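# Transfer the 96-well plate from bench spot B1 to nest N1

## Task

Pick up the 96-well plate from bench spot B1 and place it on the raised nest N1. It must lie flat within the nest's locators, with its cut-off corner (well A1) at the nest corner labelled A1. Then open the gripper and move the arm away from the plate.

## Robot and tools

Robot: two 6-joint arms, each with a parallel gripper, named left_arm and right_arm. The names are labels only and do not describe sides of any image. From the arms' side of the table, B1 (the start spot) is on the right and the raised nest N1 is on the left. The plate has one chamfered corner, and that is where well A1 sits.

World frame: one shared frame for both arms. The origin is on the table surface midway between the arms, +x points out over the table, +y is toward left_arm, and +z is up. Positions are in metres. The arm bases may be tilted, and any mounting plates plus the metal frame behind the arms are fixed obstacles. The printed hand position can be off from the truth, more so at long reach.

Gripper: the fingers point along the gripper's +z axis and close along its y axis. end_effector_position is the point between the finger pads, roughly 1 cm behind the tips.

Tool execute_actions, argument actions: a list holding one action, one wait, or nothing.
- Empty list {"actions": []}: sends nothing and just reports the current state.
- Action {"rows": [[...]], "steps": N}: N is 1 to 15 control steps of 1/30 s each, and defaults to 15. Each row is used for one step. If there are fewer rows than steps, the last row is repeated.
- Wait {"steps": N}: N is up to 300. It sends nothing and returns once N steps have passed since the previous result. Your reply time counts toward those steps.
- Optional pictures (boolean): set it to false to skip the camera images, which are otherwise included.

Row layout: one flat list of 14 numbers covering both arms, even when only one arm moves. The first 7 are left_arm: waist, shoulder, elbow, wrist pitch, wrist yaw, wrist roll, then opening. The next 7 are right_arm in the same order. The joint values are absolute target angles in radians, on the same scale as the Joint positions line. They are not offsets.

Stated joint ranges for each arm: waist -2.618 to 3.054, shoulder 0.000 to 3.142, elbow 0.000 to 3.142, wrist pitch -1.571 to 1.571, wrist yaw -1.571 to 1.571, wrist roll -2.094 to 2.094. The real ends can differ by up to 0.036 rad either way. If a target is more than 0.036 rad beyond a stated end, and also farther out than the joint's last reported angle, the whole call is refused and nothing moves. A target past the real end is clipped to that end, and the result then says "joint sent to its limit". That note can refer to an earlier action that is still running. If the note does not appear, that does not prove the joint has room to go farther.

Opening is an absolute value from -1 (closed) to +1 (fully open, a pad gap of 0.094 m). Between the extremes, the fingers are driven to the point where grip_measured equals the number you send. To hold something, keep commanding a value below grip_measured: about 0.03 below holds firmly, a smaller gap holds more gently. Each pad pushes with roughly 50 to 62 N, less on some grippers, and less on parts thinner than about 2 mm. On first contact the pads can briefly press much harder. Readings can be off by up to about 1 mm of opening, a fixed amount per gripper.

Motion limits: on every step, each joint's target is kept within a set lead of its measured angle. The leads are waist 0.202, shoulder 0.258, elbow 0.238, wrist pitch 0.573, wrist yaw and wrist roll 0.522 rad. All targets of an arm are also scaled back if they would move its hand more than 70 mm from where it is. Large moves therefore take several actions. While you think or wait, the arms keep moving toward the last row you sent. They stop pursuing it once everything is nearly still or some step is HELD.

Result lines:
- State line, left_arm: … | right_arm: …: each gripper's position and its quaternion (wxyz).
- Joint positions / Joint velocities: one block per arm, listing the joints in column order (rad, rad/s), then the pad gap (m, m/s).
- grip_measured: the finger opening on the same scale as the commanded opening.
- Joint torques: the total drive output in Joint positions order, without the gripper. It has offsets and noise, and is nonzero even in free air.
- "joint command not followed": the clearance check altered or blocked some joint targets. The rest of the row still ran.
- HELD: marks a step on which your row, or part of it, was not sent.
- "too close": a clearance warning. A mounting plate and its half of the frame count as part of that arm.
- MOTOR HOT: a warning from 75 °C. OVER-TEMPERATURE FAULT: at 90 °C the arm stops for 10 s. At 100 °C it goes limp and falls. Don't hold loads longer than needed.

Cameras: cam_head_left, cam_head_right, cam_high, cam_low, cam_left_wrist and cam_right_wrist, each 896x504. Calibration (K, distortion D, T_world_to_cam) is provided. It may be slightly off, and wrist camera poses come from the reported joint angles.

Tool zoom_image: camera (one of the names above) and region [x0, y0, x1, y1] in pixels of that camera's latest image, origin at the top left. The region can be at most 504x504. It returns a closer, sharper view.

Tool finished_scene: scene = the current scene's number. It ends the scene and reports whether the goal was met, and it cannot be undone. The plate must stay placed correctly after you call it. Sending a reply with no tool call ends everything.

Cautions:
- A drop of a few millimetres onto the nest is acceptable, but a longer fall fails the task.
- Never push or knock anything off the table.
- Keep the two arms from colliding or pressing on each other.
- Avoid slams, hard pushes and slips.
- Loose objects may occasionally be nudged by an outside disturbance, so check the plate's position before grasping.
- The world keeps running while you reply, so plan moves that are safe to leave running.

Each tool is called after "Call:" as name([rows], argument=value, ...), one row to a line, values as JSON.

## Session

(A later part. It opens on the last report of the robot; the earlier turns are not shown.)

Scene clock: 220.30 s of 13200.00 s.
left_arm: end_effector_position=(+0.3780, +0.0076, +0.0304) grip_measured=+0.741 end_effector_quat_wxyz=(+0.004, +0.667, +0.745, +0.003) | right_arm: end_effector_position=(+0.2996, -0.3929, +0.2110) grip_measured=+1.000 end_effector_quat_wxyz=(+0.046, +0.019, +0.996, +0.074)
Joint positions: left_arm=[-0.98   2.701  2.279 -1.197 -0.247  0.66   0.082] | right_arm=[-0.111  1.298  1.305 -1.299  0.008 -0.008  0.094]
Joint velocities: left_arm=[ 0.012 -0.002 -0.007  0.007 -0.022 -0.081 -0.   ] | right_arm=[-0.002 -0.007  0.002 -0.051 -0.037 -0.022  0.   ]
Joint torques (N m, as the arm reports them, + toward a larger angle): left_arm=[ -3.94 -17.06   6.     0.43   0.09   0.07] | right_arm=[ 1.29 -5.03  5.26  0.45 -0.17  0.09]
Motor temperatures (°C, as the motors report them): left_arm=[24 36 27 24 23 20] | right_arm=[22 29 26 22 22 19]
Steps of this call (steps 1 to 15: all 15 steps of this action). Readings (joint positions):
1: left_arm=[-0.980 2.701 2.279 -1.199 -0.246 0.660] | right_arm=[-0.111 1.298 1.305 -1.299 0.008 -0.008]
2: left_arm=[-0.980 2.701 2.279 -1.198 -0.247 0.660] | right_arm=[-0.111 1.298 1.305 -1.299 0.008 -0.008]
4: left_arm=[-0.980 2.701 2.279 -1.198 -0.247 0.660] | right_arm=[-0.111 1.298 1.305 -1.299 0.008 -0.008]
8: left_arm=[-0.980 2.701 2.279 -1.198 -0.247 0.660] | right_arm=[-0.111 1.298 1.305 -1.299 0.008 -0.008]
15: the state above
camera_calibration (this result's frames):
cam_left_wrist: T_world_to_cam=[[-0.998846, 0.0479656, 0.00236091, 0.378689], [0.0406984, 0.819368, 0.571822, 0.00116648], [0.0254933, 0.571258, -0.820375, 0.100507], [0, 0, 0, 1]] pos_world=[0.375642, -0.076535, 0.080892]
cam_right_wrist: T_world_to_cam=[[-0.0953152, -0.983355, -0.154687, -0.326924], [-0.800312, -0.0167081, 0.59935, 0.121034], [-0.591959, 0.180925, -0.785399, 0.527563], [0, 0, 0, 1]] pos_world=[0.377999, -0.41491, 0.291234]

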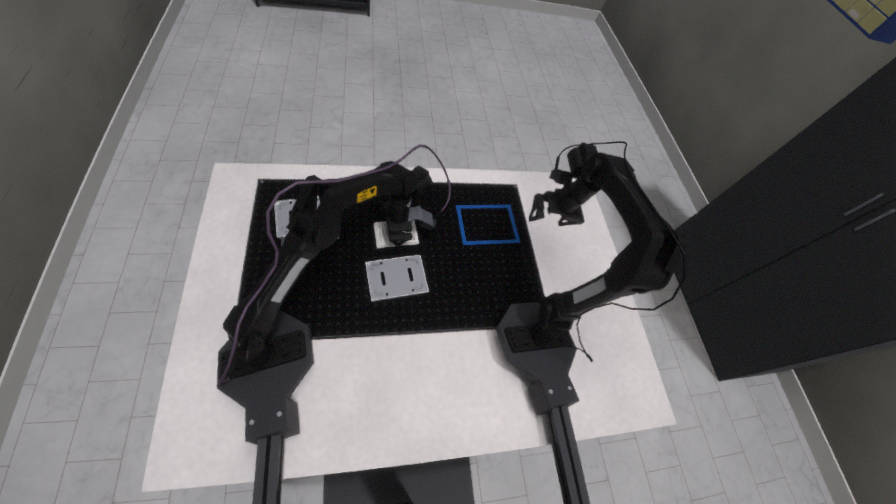

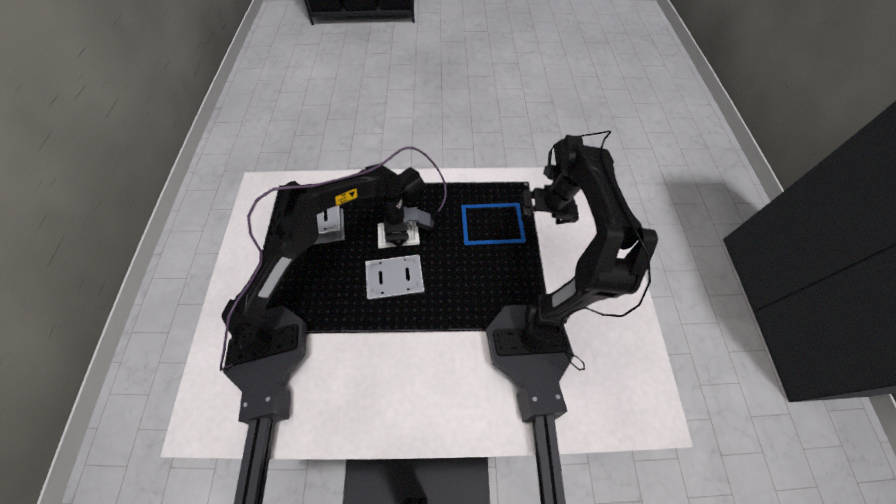

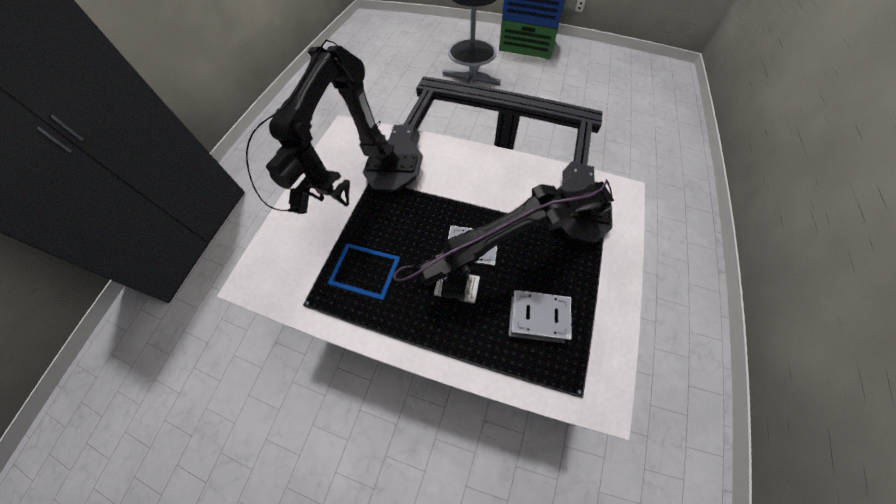

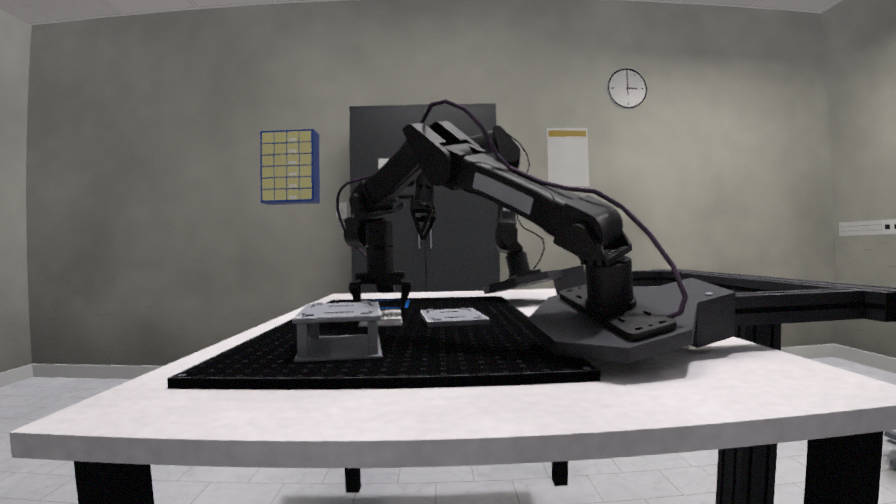

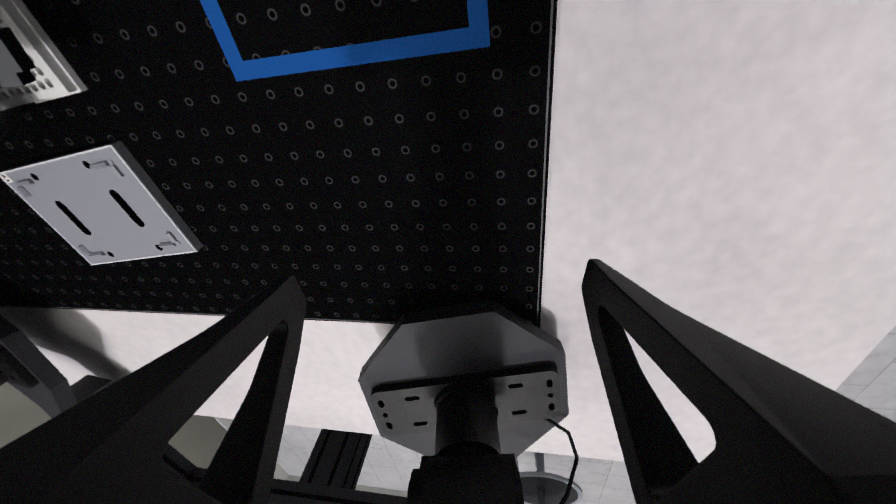

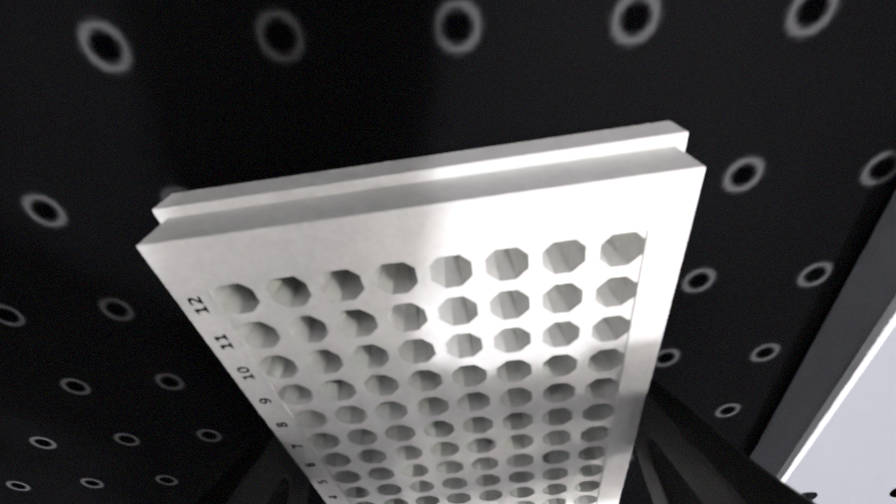

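Call:
execute_actions([
  {"rows":[[-0.98,2.68,2.29,-1.21,-0.24,0.665,0.71,-0.1,1.3,1.3,-1.3,0,0,1],[-0.98,2.665,2.29,-1.22,-0.24,0.665,0.71,-0.1,1.3,1.3,-1.3,0,0,1],[-0.98,2.65,2.29,-1.235,-0.24,0.665,0.71,-0.1,1.3,1.3,-1.3,0,0,1],[-0.98,2.63,2.29,-1.25,-0.24,0.665,0.71,-0.1,1.3,1.3,-1.3,0,0,1],[-0.98,2.61,2.29,-1.27,-0.24,0.665,0.71,-0.1,1.3,1.3,-1.3,0,0,1],[-0.98,2.59,2.29,-1.29,-0.24,0.665,0.71,-0.1,1.3,1.3,-1.3,0,0,1],[-0.98,2.57,2.29,-1.31,-0.24,0.665,0.71,-0.1,1.3,1.3,-1.3,0,0,1],[-0.98,2.55,2.29,-1.33,-0.24,0.665,0.71,-0.1,1.3,1.3,-1.3,0,0,1],[-0.98,2.53,2.29,-1.35,-0.24,0.665,0.71,-0.1,1.3,1.3,-1.3,0,0,1],[-0.98,2.51,2.29,-1.37,-0.24,0.665,0.71,-0.1,1.3,1.3,-1.3,0,0,1],[-0.98,2.49,2.29,-1.39,-0.24,0.665,0.71,-0.1,1.3,1.3,-1.3,0,0,1],[-0.98,2.47,2.29,-1.41,-0.24,0.665,0.71,-0.1,1.3,1.3,-1.3,0,0,1],[-0.98,2.45,2.29,-1.43,-0.24,0.665,0.71,-0.1,1.3,1.3,-1.3,0,0,1],[-0.98,2.43,2.29,-1.45,-0.24,0.665,0.71,-0.1,1.3,1.3,-1.3,0,0,1],[-0.98,2.41,2.27,-1.45,-0.24,0.665,0.71,-0.1,1.3,1.3,-1.3,0,0,1]]},
], pictures=false)

Call:
execute_actions([
  {"rows":[[-0.96,2.38,2.23,-1.43,-0.24,0.69,0.71,-0.1,1.3,1.3,-1.3,0,0,1],[-0.93,2.35,2.19,-1.41,-0.24,0.72,0.71,-0.1,1.3,1.3,-1.3,0,0,1],[-0.90,2.32,2.15,-1.39,-0.24,0.75,0.71,-0.1,1.3,1.3,-1.3,0,0,1],[-0.87,2.29,2.11,-1.37,-0.24,0.78,0.71,-0.1,1.3,1.3,-1.3,0,0,1],[-0.84,2.26,2.07,-1.35,-0.24,0.81,0.71,-0.1,1.3,1.3,-1.3,0,0,1],[-0.81,2.23,2.03,-1.33,-0.24,0.84,0.71,-0.1,1.3,1.3,-1.3,0,0,1],[-0.78,2.20,1.99,-1.31,-0.24,0.87,0.71,-0.1,1.3,1.3,-1.3,0,0,1],[-0.75,2.17,1.95,-1.29,-0.24,0.90,0.71,-0.1,1.3,1.3,-1.3,0,0,1],[-0.72,2.14,1.91,-1.27,-0.24,0.93,0.71,-0.1,1.3,1.3,-1.3,0,0,1],[-0.69,2.12,1.87,-1.25,-0.24,0.96,0.71,-0.1,1.3,1.3,-1.3,0,0,1],[-0.66,2.09,1.83,-1.23,-0.24,0.99,0.71,-0.1,1.3,1.3,-1.3,0,0,1],[-0.63,2.07,1.79,-1.21,-0.24,1.02,0.71,-0.1,1.3,1.3,-1.3,0,0,1],[-0.60,2.05,1.75,-1.19,-0.24,1.05,0.71,-0.1,1.3,1.3,-1.3,0,0,1],[-0.57,2.02,1.71,-1.17,-0.24,1.07,0.71,-0.1,1.3,1.3,-1.3,0,0,1],[-0.54,2.0,1.665,-1.15,-0.24,1.095,0.71,-0.1,1.3,1.3,-1.3,0,0,1]]},
], pictures=false)

Call:
execute_actions([
  {"steps":30},
])

Call:
zoom_image(camera="cam_low", region=[270, 220, 420, 340])

Scene clock: 249.83 s of 13200.00 s.
left_arm: end_effector_position=(+0.3828, +0.0414, +0.1404) grip_measured=+0.741 end_effector_quat_wxyz=(+0.034, +0.661, +0.750, +0.001) | right_arm: end_effector_position=(+0.2996, -0.3929, +0.2110) grip_measured=+1.000 end_effector_quat_wxyz=(+0.046, +0.019, +0.996, +0.074)
Joint positions: left_arm=[-0.98   2.46   2.279 -1.375 -0.247  0.661  0.082] | right_arm=[-0.111  1.298  1.305 -1.299  0.008 -0.008  0.094]
Joint velocities: left_arm=[ 0.002 -0.691  0.002 -0.491  0.022 -0.022  0.001] | right_arm=[-0.012 -0.007 -0.007  0.007  0.066 -0.081  0.   ]
Joint torques (N m, as the arm reports them, + toward a larger angle): left_arm=[ -3.64 -16.25   4.71   0.36   0.1    0.07] | right_arm=[ 1.3  -4.96  5.24  0.48 -0.17  0.07]
Motor temperatures (°C, as the motors report them): left_arm=[24 41 27 24 23 20] | right_arm=[22 28 26 22 22 19]
Steps of this call (steps 1 to 15: the robot went on to your last target; steps 16 to 90: nothing new was sent; then 26.03 s passed at rest; steps 91 to 105: all 15 steps of this action). Readings (joint positions):
91: left_arm=[-0.980 2.701 2.279 -1.198 -0.247 0.660] | right_arm=[-0.111 1.298 1.305 -1.299 0.008 -0.008]
92: left_arm=[-0.980 2.700 2.279 -1.199 -0.247 0.660] | right_arm=[-0.111 1.298 1.305 -1.299 0.008 -0.008]
94: left_arm=[-0.980 2.693 2.279 -1.210 -0.247 0.660] | right_arm=[-0.111 1.298 1.305 -1.299 0.008 -0.008]
98: left_arm=[-0.980 2.639 2.279 -1.260 -0.247 0.661] | right_arm=[-0.111 1.298 1.305 -1.299 0.008 -0.008]
105: the state above

Scene clock: 250.33 s of 13200.00 s.
left_arm: end_effector_position=(+0.4054, +0.2464, +0.1258) grip_measured=+0.741 end_effector_quat_wxyz=(-0.012, +0.630, +0.777, +0.001) | right_arm: end_effector_position=(+0.2996, -0.3929, +0.2110) grip_measured=+1.000 end_effector_quat_wxyz=(+0.046, +0.019, +0.996, +0.074)
Joint positions: left_arm=[-0.568  2.064  1.743 -1.226 -0.25   0.98   0.082] | right_arm=[-0.111  1.298  1.305 -1.299  0.008 -0.008  0.094]
Joint velocities: left_arm=[ 0.794 -0.676 -1.209  0.462 -0.051  0.725 -0.   ] | right_arm=[-0.022  0.012 -0.007  0.022  0.007 -0.022  0.   ]
Joint torques (N m, as the arm reports them, + toward a larger angle): left_arm=[ -4.83 -14.79   4.93   0.19   0.13   0.05] | right_arm=[ 1.27 -4.94  5.23  0.46 -0.17  0.08]
Motor temperatures (°C, as the motors report them): left_arm=[24 41 27 24 23 20] | right_arm=[22 28 26 22 22 19]
Steps of this call (steps 1 to 15: all 15 steps of this action). Readings (joint positions):
1: left_arm=[-0.978 2.433 2.272 -1.383 -0.247 0.665] | right_arm=[-0.111 1.298 1.305 -1.299 0.008 -0.008]
2: left_arm=[-0.974 2.403 2.253 -1.384 -0.245 0.674] | right_arm=[-0.111 1.298 1.305 -1.299 0.008 -0.008]
4: left_arm=[-0.951 2.339 2.190 -1.379 -0.242 0.705] | right_arm=[-0.111 1.298 1.305 -1.299 0.008 -0.008]
8: left_arm=[-0.828 2.227 2.031 -1.343 -0.239 0.794] | right_arm=[-0.111 1.298 1.305 -1.299 0.008 -0.008]
15: the state above

Scene clock: 251.33 s of 13200.00 s.
left_arm: end_effector_position=(+0.4082, +0.2611, +0.1210) grip_measured=+0.741 end_effector_quat_wxyz=(+0.000, +0.655, +0.756, +0.008) | right_arm: end_effector_position=(+0.2996, -0.3929, +0.2110) grip_measured=+1.000 end_effector_quat_wxyz=(+0.046, +0.019, +0.996, +0.074)
Joint positions: left_arm=[-0.531  2.023  1.675 -1.159 -0.255  1.09   0.082] | right_arm=[-0.111  1.298  1.305 -1.299  0.008 -0.008  0.094]
Joint velocities: left_arm=[-0.002  0.002 -0.002 -0.066 -0.007  0.037  0.001] | right_arm=[-0.007  0.002  0.002 -0.022 -0.022 -0.066  0.   ]
Joint torques (N m, as the arm reports them, + toward a larger angle): left_arm=[ -3.62 -14.59   4.66   0.39   0.16   0.08] | right_arm=[ 1.18 -5.02  5.22  0.45 -0.15  0.08]
Motor temperatures (°C, as the motors report them): left_arm=[24 40 27 24 23 20] | right_arm=[22 28 26 22 22 19]
Steps of this call (steps 1 to 30: the robot went on to your last target). Readings (joint positions):
1: left_arm=[-0.542 2.045 1.709 -1.216 -0.252 1.002] | right_arm=[-0.111 1.298 1.305 -1.299 0.008 -0.008]
2: left_arm=[-0.524 2.033 1.689 -1.212 -0.254 1.019] | right_arm=[-0.111 1.298 1.305 -1.299 0.008 -0.008]
4: left_arm=[-0.508 2.024 1.675 -1.204 -0.258 1.045] | right_arm=[-0.111 1.298 1.305 -1.299 0.008 -0.008]
8: left_arm=[-0.523 2.023 1.675 -1.178 -0.257 1.071] | right_arm=[-0.111 1.298 1.305 -1.299 0.008 -0.008]
30: the state above
All arms were judged still, so your last target was given up. Only a new action makes them travel on or press farther. Fingers that are still opening or closing keep moving.
camera_calibration (this result's frames):
cam_left_wrist: T_world_to_cam=[[-0.999887, 0.0150304, 0.000955481, 0.405686], [0.012784, 0.813481, 0.581451, -0.247718], [0.00796217, 0.581397, -0.813581, 0.0329406], [0, 0, 0, 1]] pos_world=[0.408544, 0.176265, 0.170448]
cam_right_wrist: T_world_to_cam=[[-0.0953152, -0.983355, -0.154687, -0.326924], [-0.800312, -0.0167081, 0.59935, 0.121034], [-0.591959, 0.180925, -0.785399, 0.527563], [0, 0, 0, 1]] pos_world=[0.377999, -0.41491, 0.291234]

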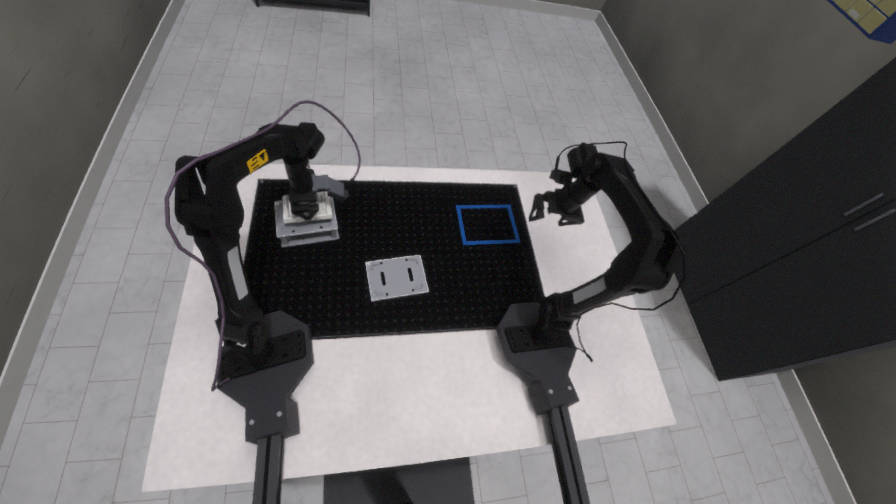

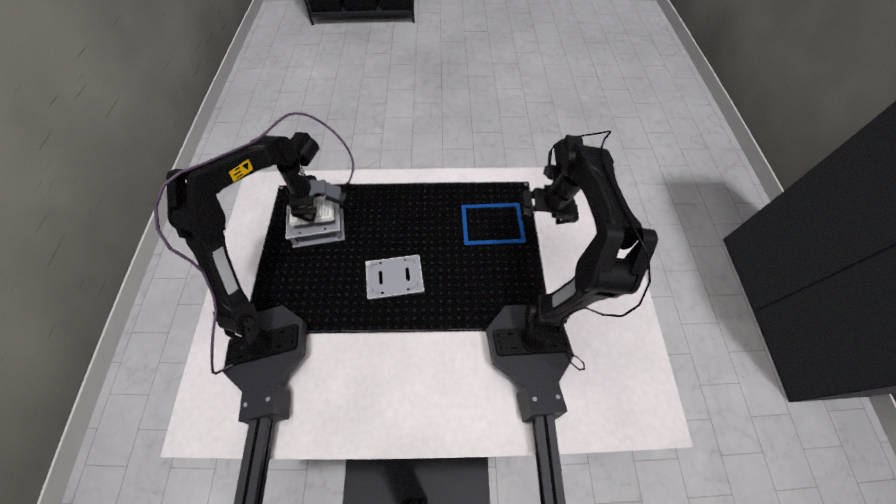

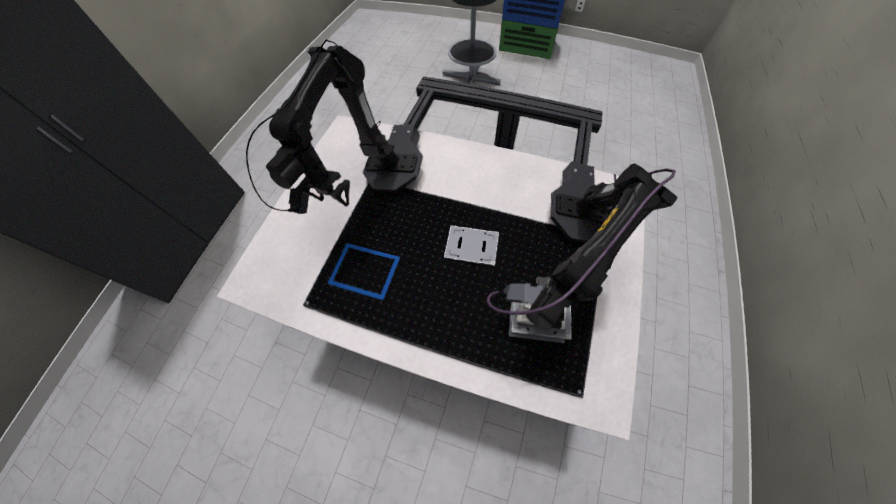

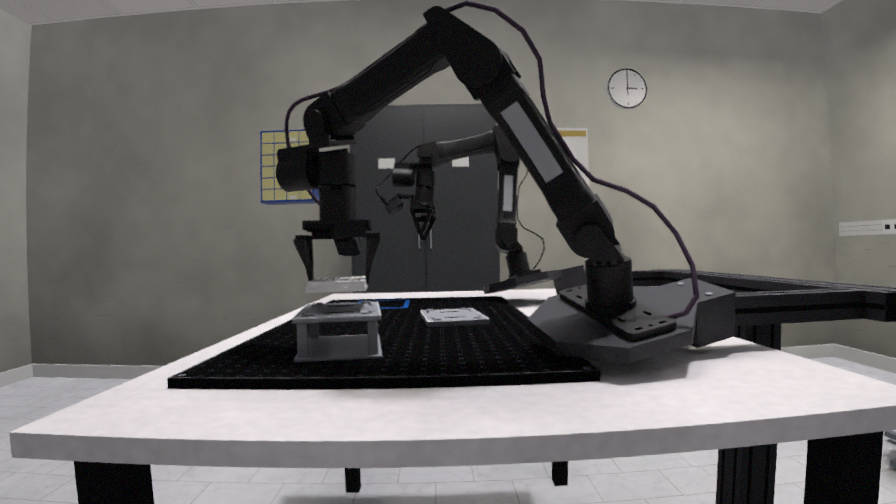

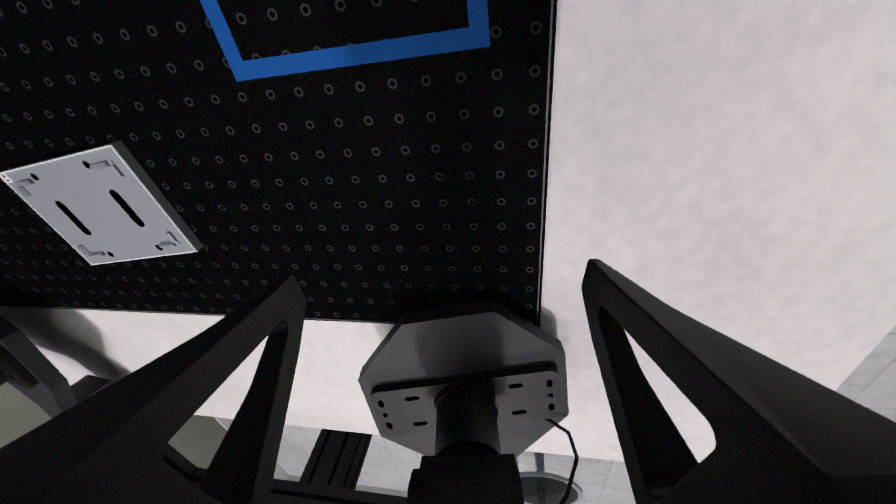

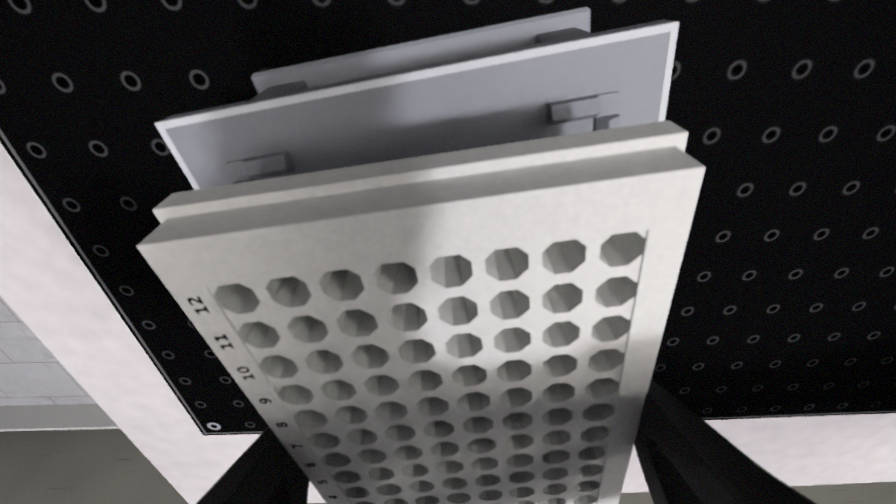

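Region (270, 220, 420, 340) of cam_low's 896x504 image, scaled by 3.360, with more detail than that image has; it fills the top 403 rows of this view, and the rest is white.

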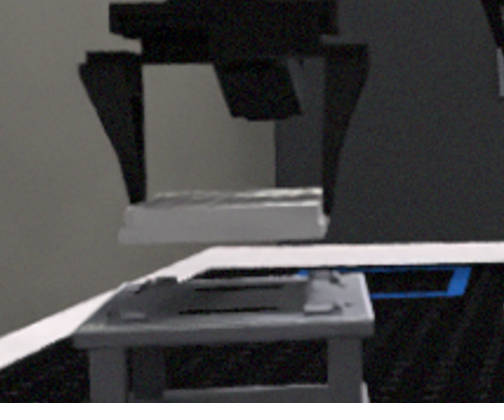

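Call:
execute_actions([
  {"rows":[[-0.525,2.0,1.655,-1.13,-0.24,1.07,0.71,-0.1,1.3,1.3,-1.3,0,0,1],[-0.52,2.0,1.645,-1.12,-0.24,1.07,0.71,-0.1,1.3,1.3,-1.3,0,0,1],[-0.515,2.0,1.635,-1.11,-0.24,1.07,0.71,-0.1,1.3,1.3,-1.3,0,0,1],[-0.51,2.0,1.625,-1.10,-0.24,1.07,0.71,-0.1,1.3,1.3,-1.3,0,0,1],[-0.505,2.0,1.615,-1.09,-0.24,1.07,0.71,-0.1,1.3,1.3,-1.3,0,0,1],[-0.50,2.0,1.605,-1.083,-0.24,1.07,0.71,-0.1,1.3,1.3,-1.3,0,0,1],[-0.50,2.0,1.595,-1.083,-0.24,1.07,0.71,-0.1,1.3,1.3,-1.3,0,0,1]]},
], pictures=false)

Call:
execute_actions([
  {"steps":15},
])

Call:
zoom_image(camera="cam_low", region=[280, 260, 400, 340])

Scene clock: 265.87 s of 13200.00 s.
left_arm: end_effector_position=(+0.4036, +0.2720, +0.1014) grip_measured=+0.741 end_effector_quat_wxyz=(-0.008, +0.637, +0.770, +0.006) | right_arm: end_effector_position=(+0.2996, -0.3929, +0.2110) grip_measured=+1.000 end_effector_quat_wxyz=(+0.046, +0.019, +0.996, +0.074)
Joint positions: left_arm=[-0.497  2.021  1.602 -1.098 -0.253  1.076  0.082] | right_arm=[-0.111  1.298  1.305 -1.299  0.008 -0.008  0.094]
Joint velocities: left_arm=[0.017 0.002 0.002 0.037 0.037 0.051 0.   ] | right_arm=[-0.007 -0.007 -0.002 -0.081 -0.051 -0.022  0.   ]
Joint torques (N m, as the arm reports them, + toward a larger angle): left_arm=[ -3.09 -14.25   4.66   0.39   0.16  -0.06] | right_arm=[ 1.2  -4.91  5.22  0.46 -0.16  0.09]
Motor temperatures (°C, as the motors report them): left_arm=[24 39 27 24 23 20] | right_arm=[22 27 26 22 22 19]
Steps of this call (steps 1 to 90: nothing new was sent; then 11.03 s passed at rest; steps 91 to 105: all 15 steps of this action). Readings (joint positions):
91: left_arm=[-0.531 2.023 1.673 -1.157 -0.255 1.087] | right_arm=[-0.111 1.298 1.305 -1.299 0.008 -0.008]
92: left_arm=[-0.531 2.022 1.670 -1.151 -0.254 1.085] | right_arm=[-0.111 1.298 1.305 -1.299 0.008 -0.008]
94: left_arm=[-0.526 2.021 1.655 -1.135 -0.253 1.081] | right_arm=[-0.111 1.298 1.305 -1.299 0.008 -0.008]
98: left_arm=[-0.506 2.021 1.615 -1.109 -0.253 1.077] | right_arm=[-0.111 1.298 1.305 -1.299 0.008 -0.008]
105: the state above

Scene clock: 266.37 s of 13200.00 s.
left_arm: end_effector_position=(+0.4048, +0.2717, +0.1014) grip_measured=+0.741 end_effector_quat_wxyz=(-0.005, +0.637, +0.771, +0.007) | right_arm: end_effector_position=(+0.2996, -0.3929, +0.2110) grip_measured=+1.000 end_effector_quat_wxyz=(+0.046, +0.019, +0.996, +0.074)
Joint positions: left_arm=[-0.497  2.021  1.602 -1.092 -0.253  1.075  0.082] | right_arm=[-0.111  1.298  1.305 -1.299  0.008 -0.008  0.094]
Joint velocities: left_arm=[ 0.002 -0.002  0.012  0.022  0.037 -0.007  0.001] | right_arm=[-0.002  0.002 -0.007 -0.081 -0.007  0.007  0.   ]
Joint torques (N m, as the arm reports them, + toward a larger angle): left_arm=[ -3.09 -14.35   4.75   0.41   0.16  -0.04] | right_arm=[ 1.2  -4.91  5.12  0.47 -0.17  0.09]
Motor temperatures (°C, as the motors report them): left_arm=[24 39 27 24 23 20] | right_arm=[22 27 26 22 22 19]
Steps of this call (steps 1 to 15: the robot went on to your last target). Readings (joint positions):
1: left_arm=[-0.497 2.021 1.602 -1.097 -0.253 1.075] | right_arm=[-0.111 1.298 1.305 -1.299 0.008 -0.008]
2: left_arm=[-0.497 2.021 1.602 -1.096 -0.253 1.075] | right_arm=[-0.111 1.298 1.305 -1.299 0.008 -0.008]
4: left_arm=[-0.497 2.021 1.602 -1.094 -0.253 1.075] | right_arm=[-0.111 1.298 1.305 -1.299 0.008 -0.008]
8: left_arm=[-0.497 2.021 1.602 -1.093 -0.253 1.075] | right_arm=[-0.111 1.298 1.305 -1.299 0.008 -0.008]
15: the state above
All arms were judged still, so your last target was given up. Only a new action makes them travel on or press farther. Fingers that are still opening or closing keep moving.
camera_calibration (this result's frames):
cam_left_wrist: T_world_to_cam=[[-0.999426, -0.0319826, 0.0111785, 0.413687], [-0.0194025, 0.810785, 0.585023, -0.231483], [-0.0277739, 0.58447, -0.81094, 0.0242066], [0, 0, 0, 1]] pos_world=[0.40963, 0.186766, 0.150428]
cam_right_wrist: T_world_to_cam=[[-0.0953152, -0.983355, -0.154687, -0.326924], [-0.800312, -0.0167081, 0.59935, 0.121034], [-0.591959, 0.180925, -0.785399, 0.527563], [0, 0, 0, 1]] pos_world=[0.377999, -0.41491, 0.291234]

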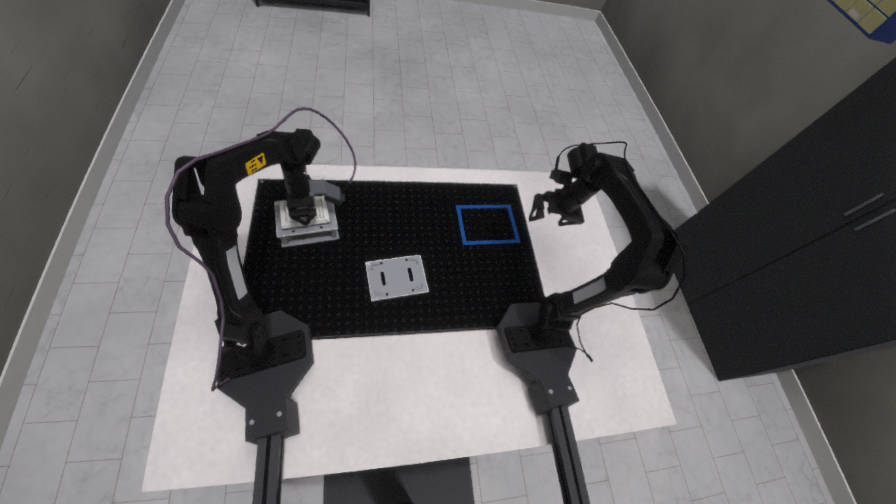

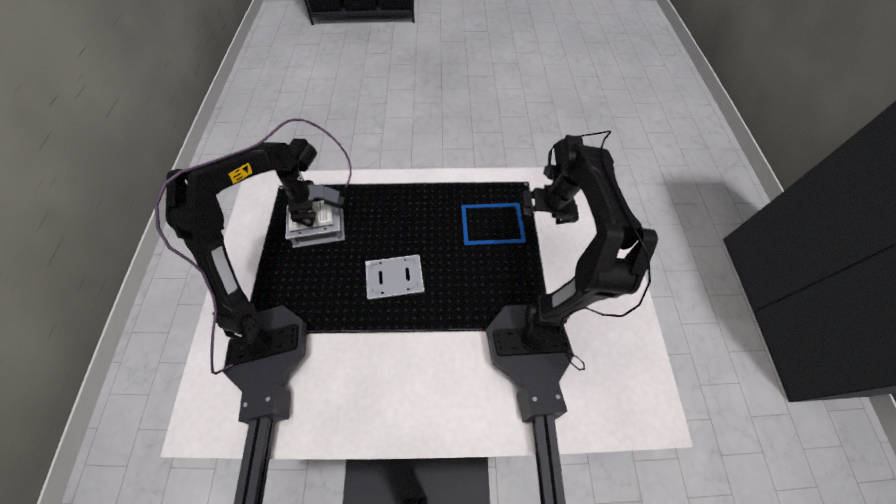

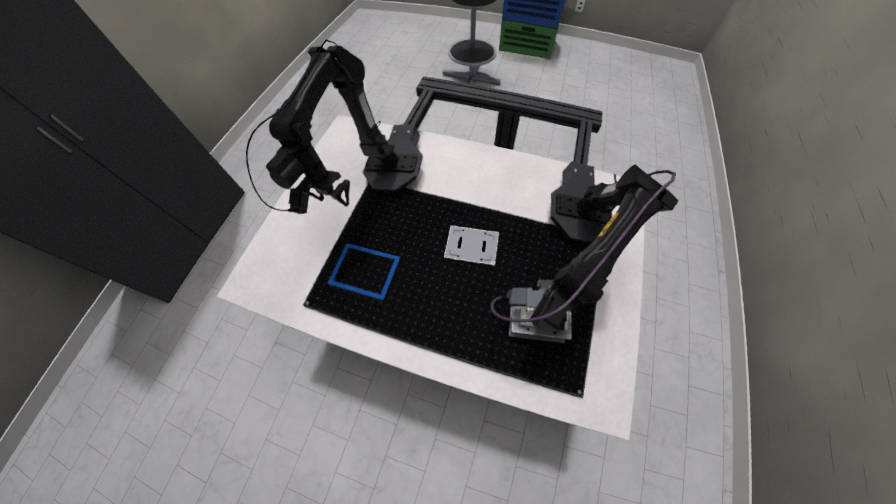

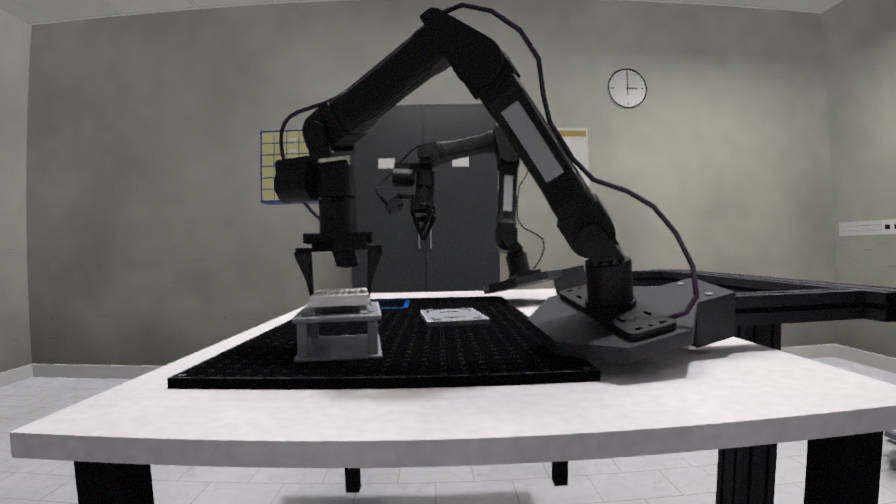

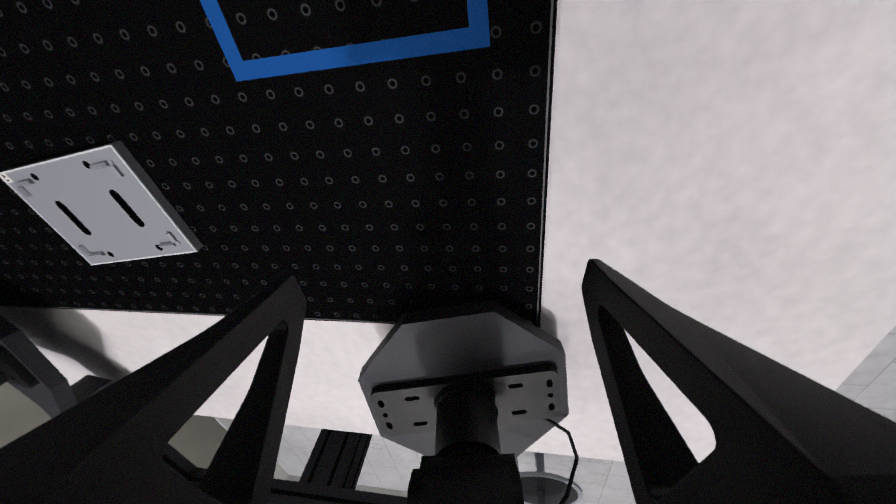

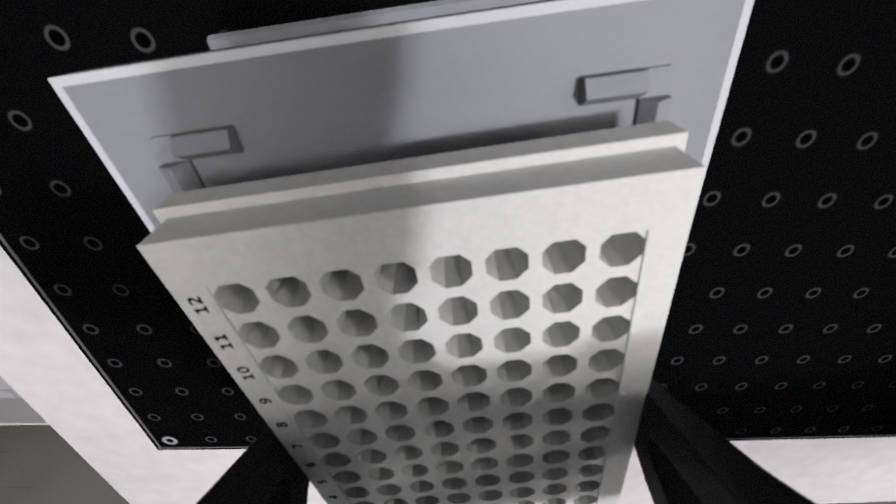

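Region (280, 260, 400, 340) of cam_low's 896x504 image, scaled by 4.200, with more detail than that image has.

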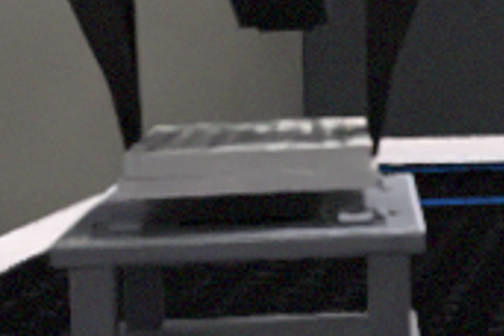

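Call:
execute_actions([
  {"rows":[[-0.488,2.02,1.595,-1.068,-0.24,1.07,0.71,-0.1,1.3,1.3,-1.3,0,0,1],[-0.488,2.03,1.595,-1.068,-0.24,1.07,0.71,-0.1,1.3,1.3,-1.3,0,0,1],[-0.488,2.041,1.595,-1.068,-0.24,1.07,0.71,-0.1,1.3,1.3,-1.3,0,0,1]]},
], pictures=false)

Call:
execute_actions([
  {"steps":15},
])

Call:
zoom_image(camera="cam_low", region=[280, 260, 400, 340])

Scene clock: 277.67 s of 13200.00 s.
left_arm: end_effector_position=(+0.4075, +0.2725, +0.0958) grip_measured=+0.741 end_effector_quat_wxyz=(-0.005, +0.634, +0.773, +0.007) | right_arm: end_effector_position=(+0.2996, -0.3929, +0.2110) grip_measured=+1.000 end_effector_quat_wxyz=(+0.046, +0.019, +0.996, +0.074)
Joint positions: left_arm=[-0.49   2.034  1.602 -1.078 -0.253  1.075  0.082] | right_arm=[-0.111  1.298  1.305 -1.299  0.008 -0.008  0.094]
Joint velocities: left_arm=[ 0.022 -0.002  0.012  0.007 -0.022 -0.037 -0.   ] | right_arm=[ 0.007 -0.002  0.012 -0.066 -0.051  0.007  0.   ]
Joint torques (N m, as the arm reports them, + toward a larger angle): left_arm=[ -2.77 -12.1    4.74   0.37   0.16  -0.04] | right_arm=[ 1.25 -4.96  5.13  0.48 -0.15  0.06]
Motor temperatures (°C, as the motors report them): left_arm=[24 39 27 24 23 20] | right_arm=[22 27 26 22 22 19]
Steps of this call (steps 1 to 90: nothing new was sent; then 7.80 s passed at rest; steps 91 to 105: all 15 steps of this action). Readings (joint positions):
91: left_arm=[-0.497 2.021 1.602 -1.091 -0.253 1.075] | right_arm=[-0.111 1.298 1.305 -1.299 0.008 -0.008]
92: left_arm=[-0.496 2.021 1.602 -1.088 -0.253 1.075] | right_arm=[-0.111 1.298 1.305 -1.299 0.008 -0.008]
94: left_arm=[-0.493 2.022 1.602 -1.084 -0.253 1.075] | right_arm=[-0.111 1.298 1.305 -1.299 0.008 -0.008]
98: left_arm=[-0.490 2.031 1.602 -1.079 -0.253 1.075] | right_arm=[-0.111 1.298 1.305 -1.299 0.008 -0.008]
105: the state above

Scene clock: 278.17 s of 13200.00 s.
left_arm: end_effector_position=(+0.4075, +0.2725, +0.0958) grip_measured=+0.741 end_effector_quat_wxyz=(-0.005, +0.634, +0.774, +0.007) | right_arm: end_effector_position=(+0.2996, -0.3929, +0.2110) grip_measured=+1.000 end_effector_quat_wxyz=(+0.046, +0.019, +0.996, +0.074)
Joint positions: left_arm=[-0.49   2.034  1.602 -1.077 -0.253  1.075  0.082] | right_arm=[-0.111  1.298  1.305 -1.299  0.008 -0.008  0.094]
Joint velocities: left_arm=[ 0.012 -0.012 -0.007  0.037  0.022 -0.051 -0.   ] | right_arm=[-0.012 -0.007 -0.012  0.037  0.007 -0.022  0.   ]
Joint torques (N m, as the arm reports them, + toward a larger angle): left_arm=[ -2.7  -12.09   4.72   0.38   0.15  -0.04] | right_arm=[ 1.22 -5.05  5.32  0.47 -0.17  0.09]
Motor temperatures (°C, as the motors report them): left_arm=[24 38 27 24 23 20] | right_arm=[22 27 26 22 22 19]
Steps of this call (steps 1 to 15: the robot went on to your last target). Readings (joint positions):
1: left_arm=[-0.490 2.034 1.602 -1.078 -0.253 1.075] | right_arm=[-0.111 1.298 1.305 -1.299 0.008 -0.008]
2: left_arm=[-0.490 2.034 1.602 -1.078 -0.253 1.075] | right_arm=[-0.111 1.298 1.305 -1.299 0.008 -0.008]
4: left_arm=[-0.490 2.034 1.602 -1.077 -0.253 1.075] | right_arm=[-0.111 1.298 1.305 -1.299 0.008 -0.008]
8: left_arm=[-0.490 2.034 1.602 -1.077 -0.253 1.075] | right_arm=[-0.111 1.298 1.305 -1.299 0.008 -0.008]
15: the state above
All arms were judged still, so your last target was given up. Only a new action makes them travel on or press farther. Fingers that are still opening or closing keep moving.
camera_calibration (this result's frames):
cam_left_wrist: T_world_to_cam=[[-0.999161, -0.0394579, 0.0110033, 0.41843], [-0.0255682, 0.810592, 0.585052, -0.226274], [-0.0320041, 0.58428, -0.810921, 0.0210958], [0, 0, 0, 1]] pos_world=[0.412969, 0.187601, 0.144885]
cam_right_wrist: T_world_to_cam=[[-0.0953152, -0.983355, -0.154687, -0.326924], [-0.800312, -0.0167081, 0.59935, 0.121034], [-0.591959, 0.180925, -0.785399, 0.527563], [0, 0, 0, 1]] pos_world=[0.377999, -0.41491, 0.291234]

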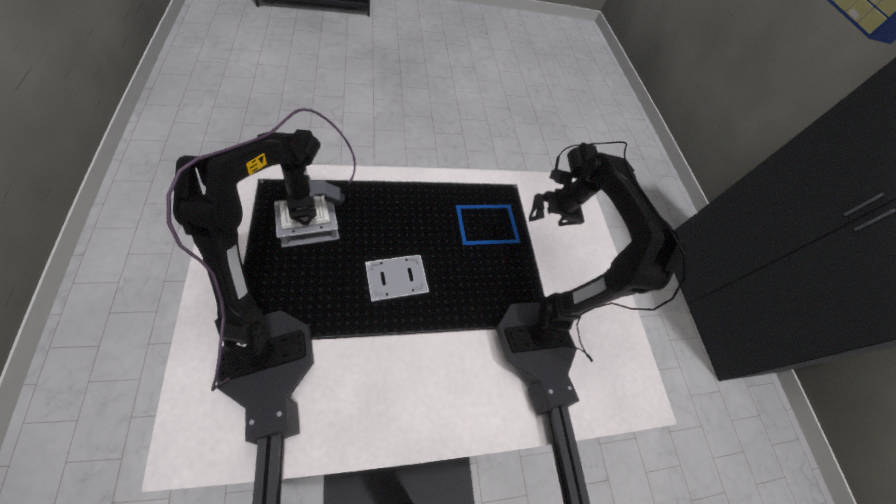

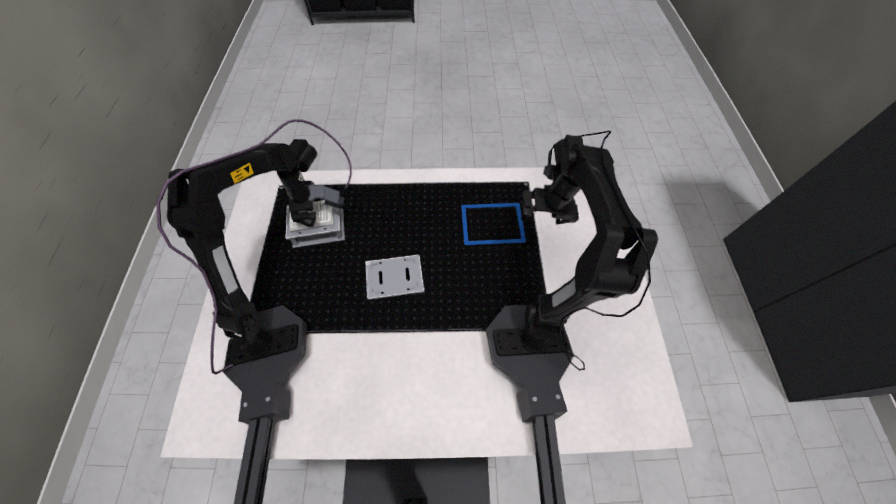

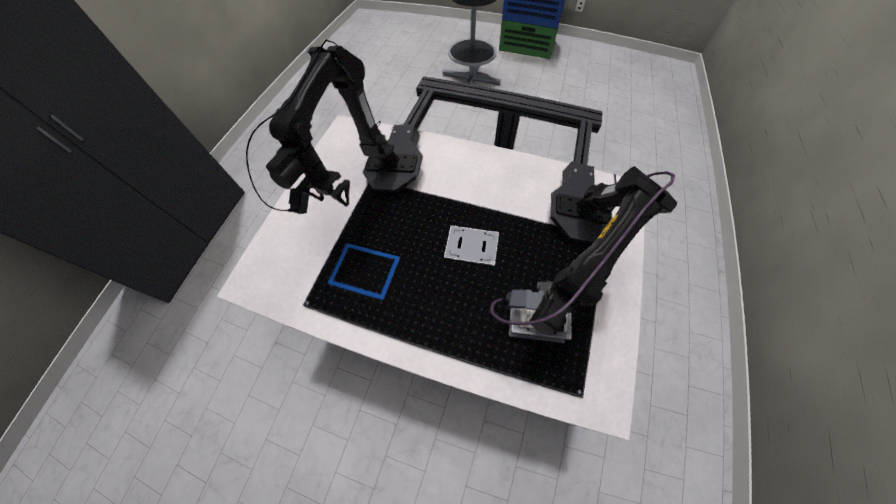

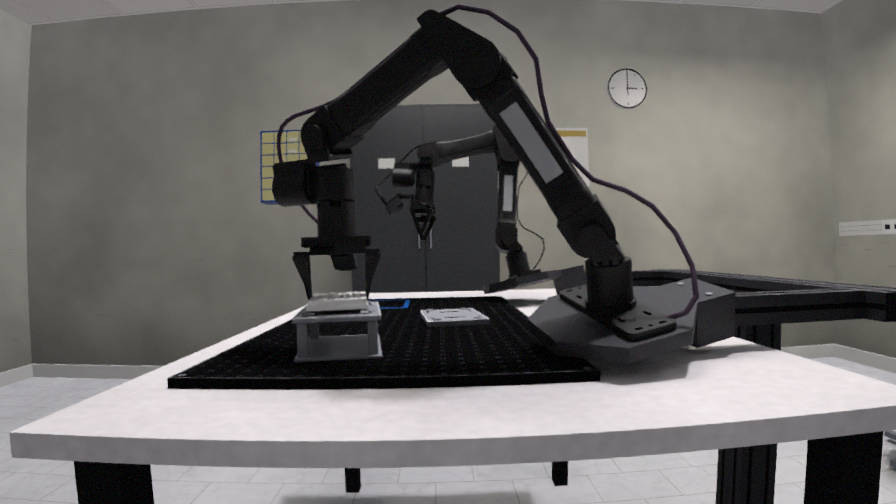

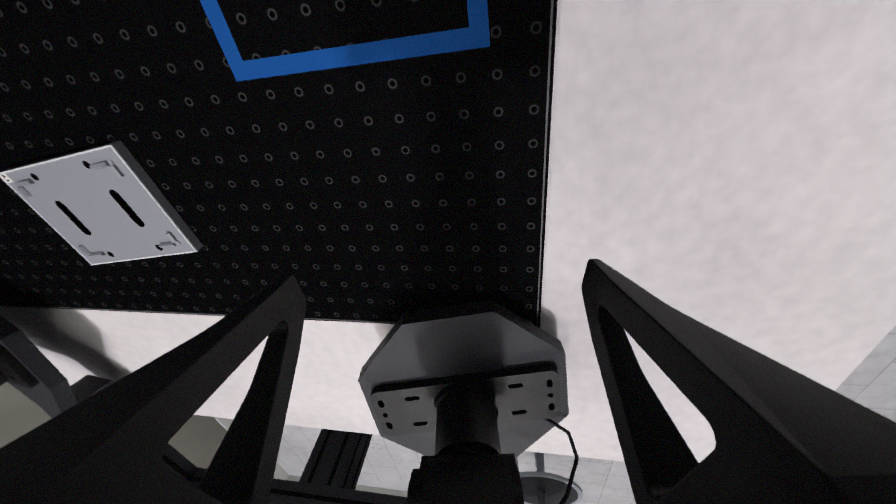

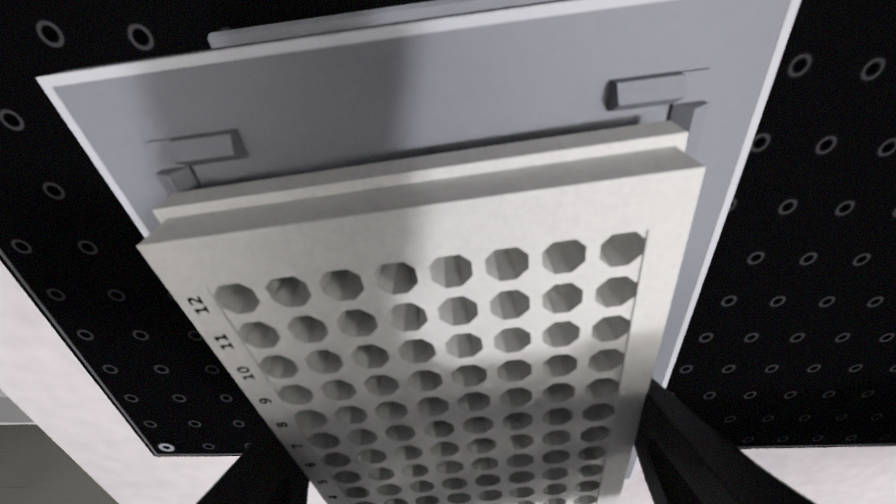

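Region (280, 260, 400, 340) of cam_low's 896x504 image, scaled by 4.200, with more detail than that image has.

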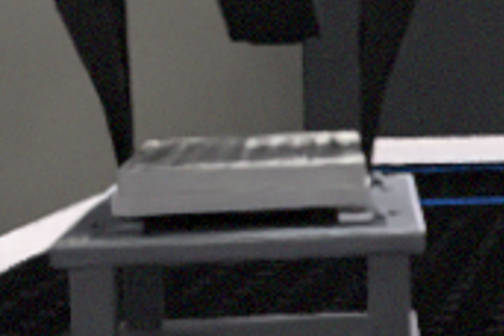

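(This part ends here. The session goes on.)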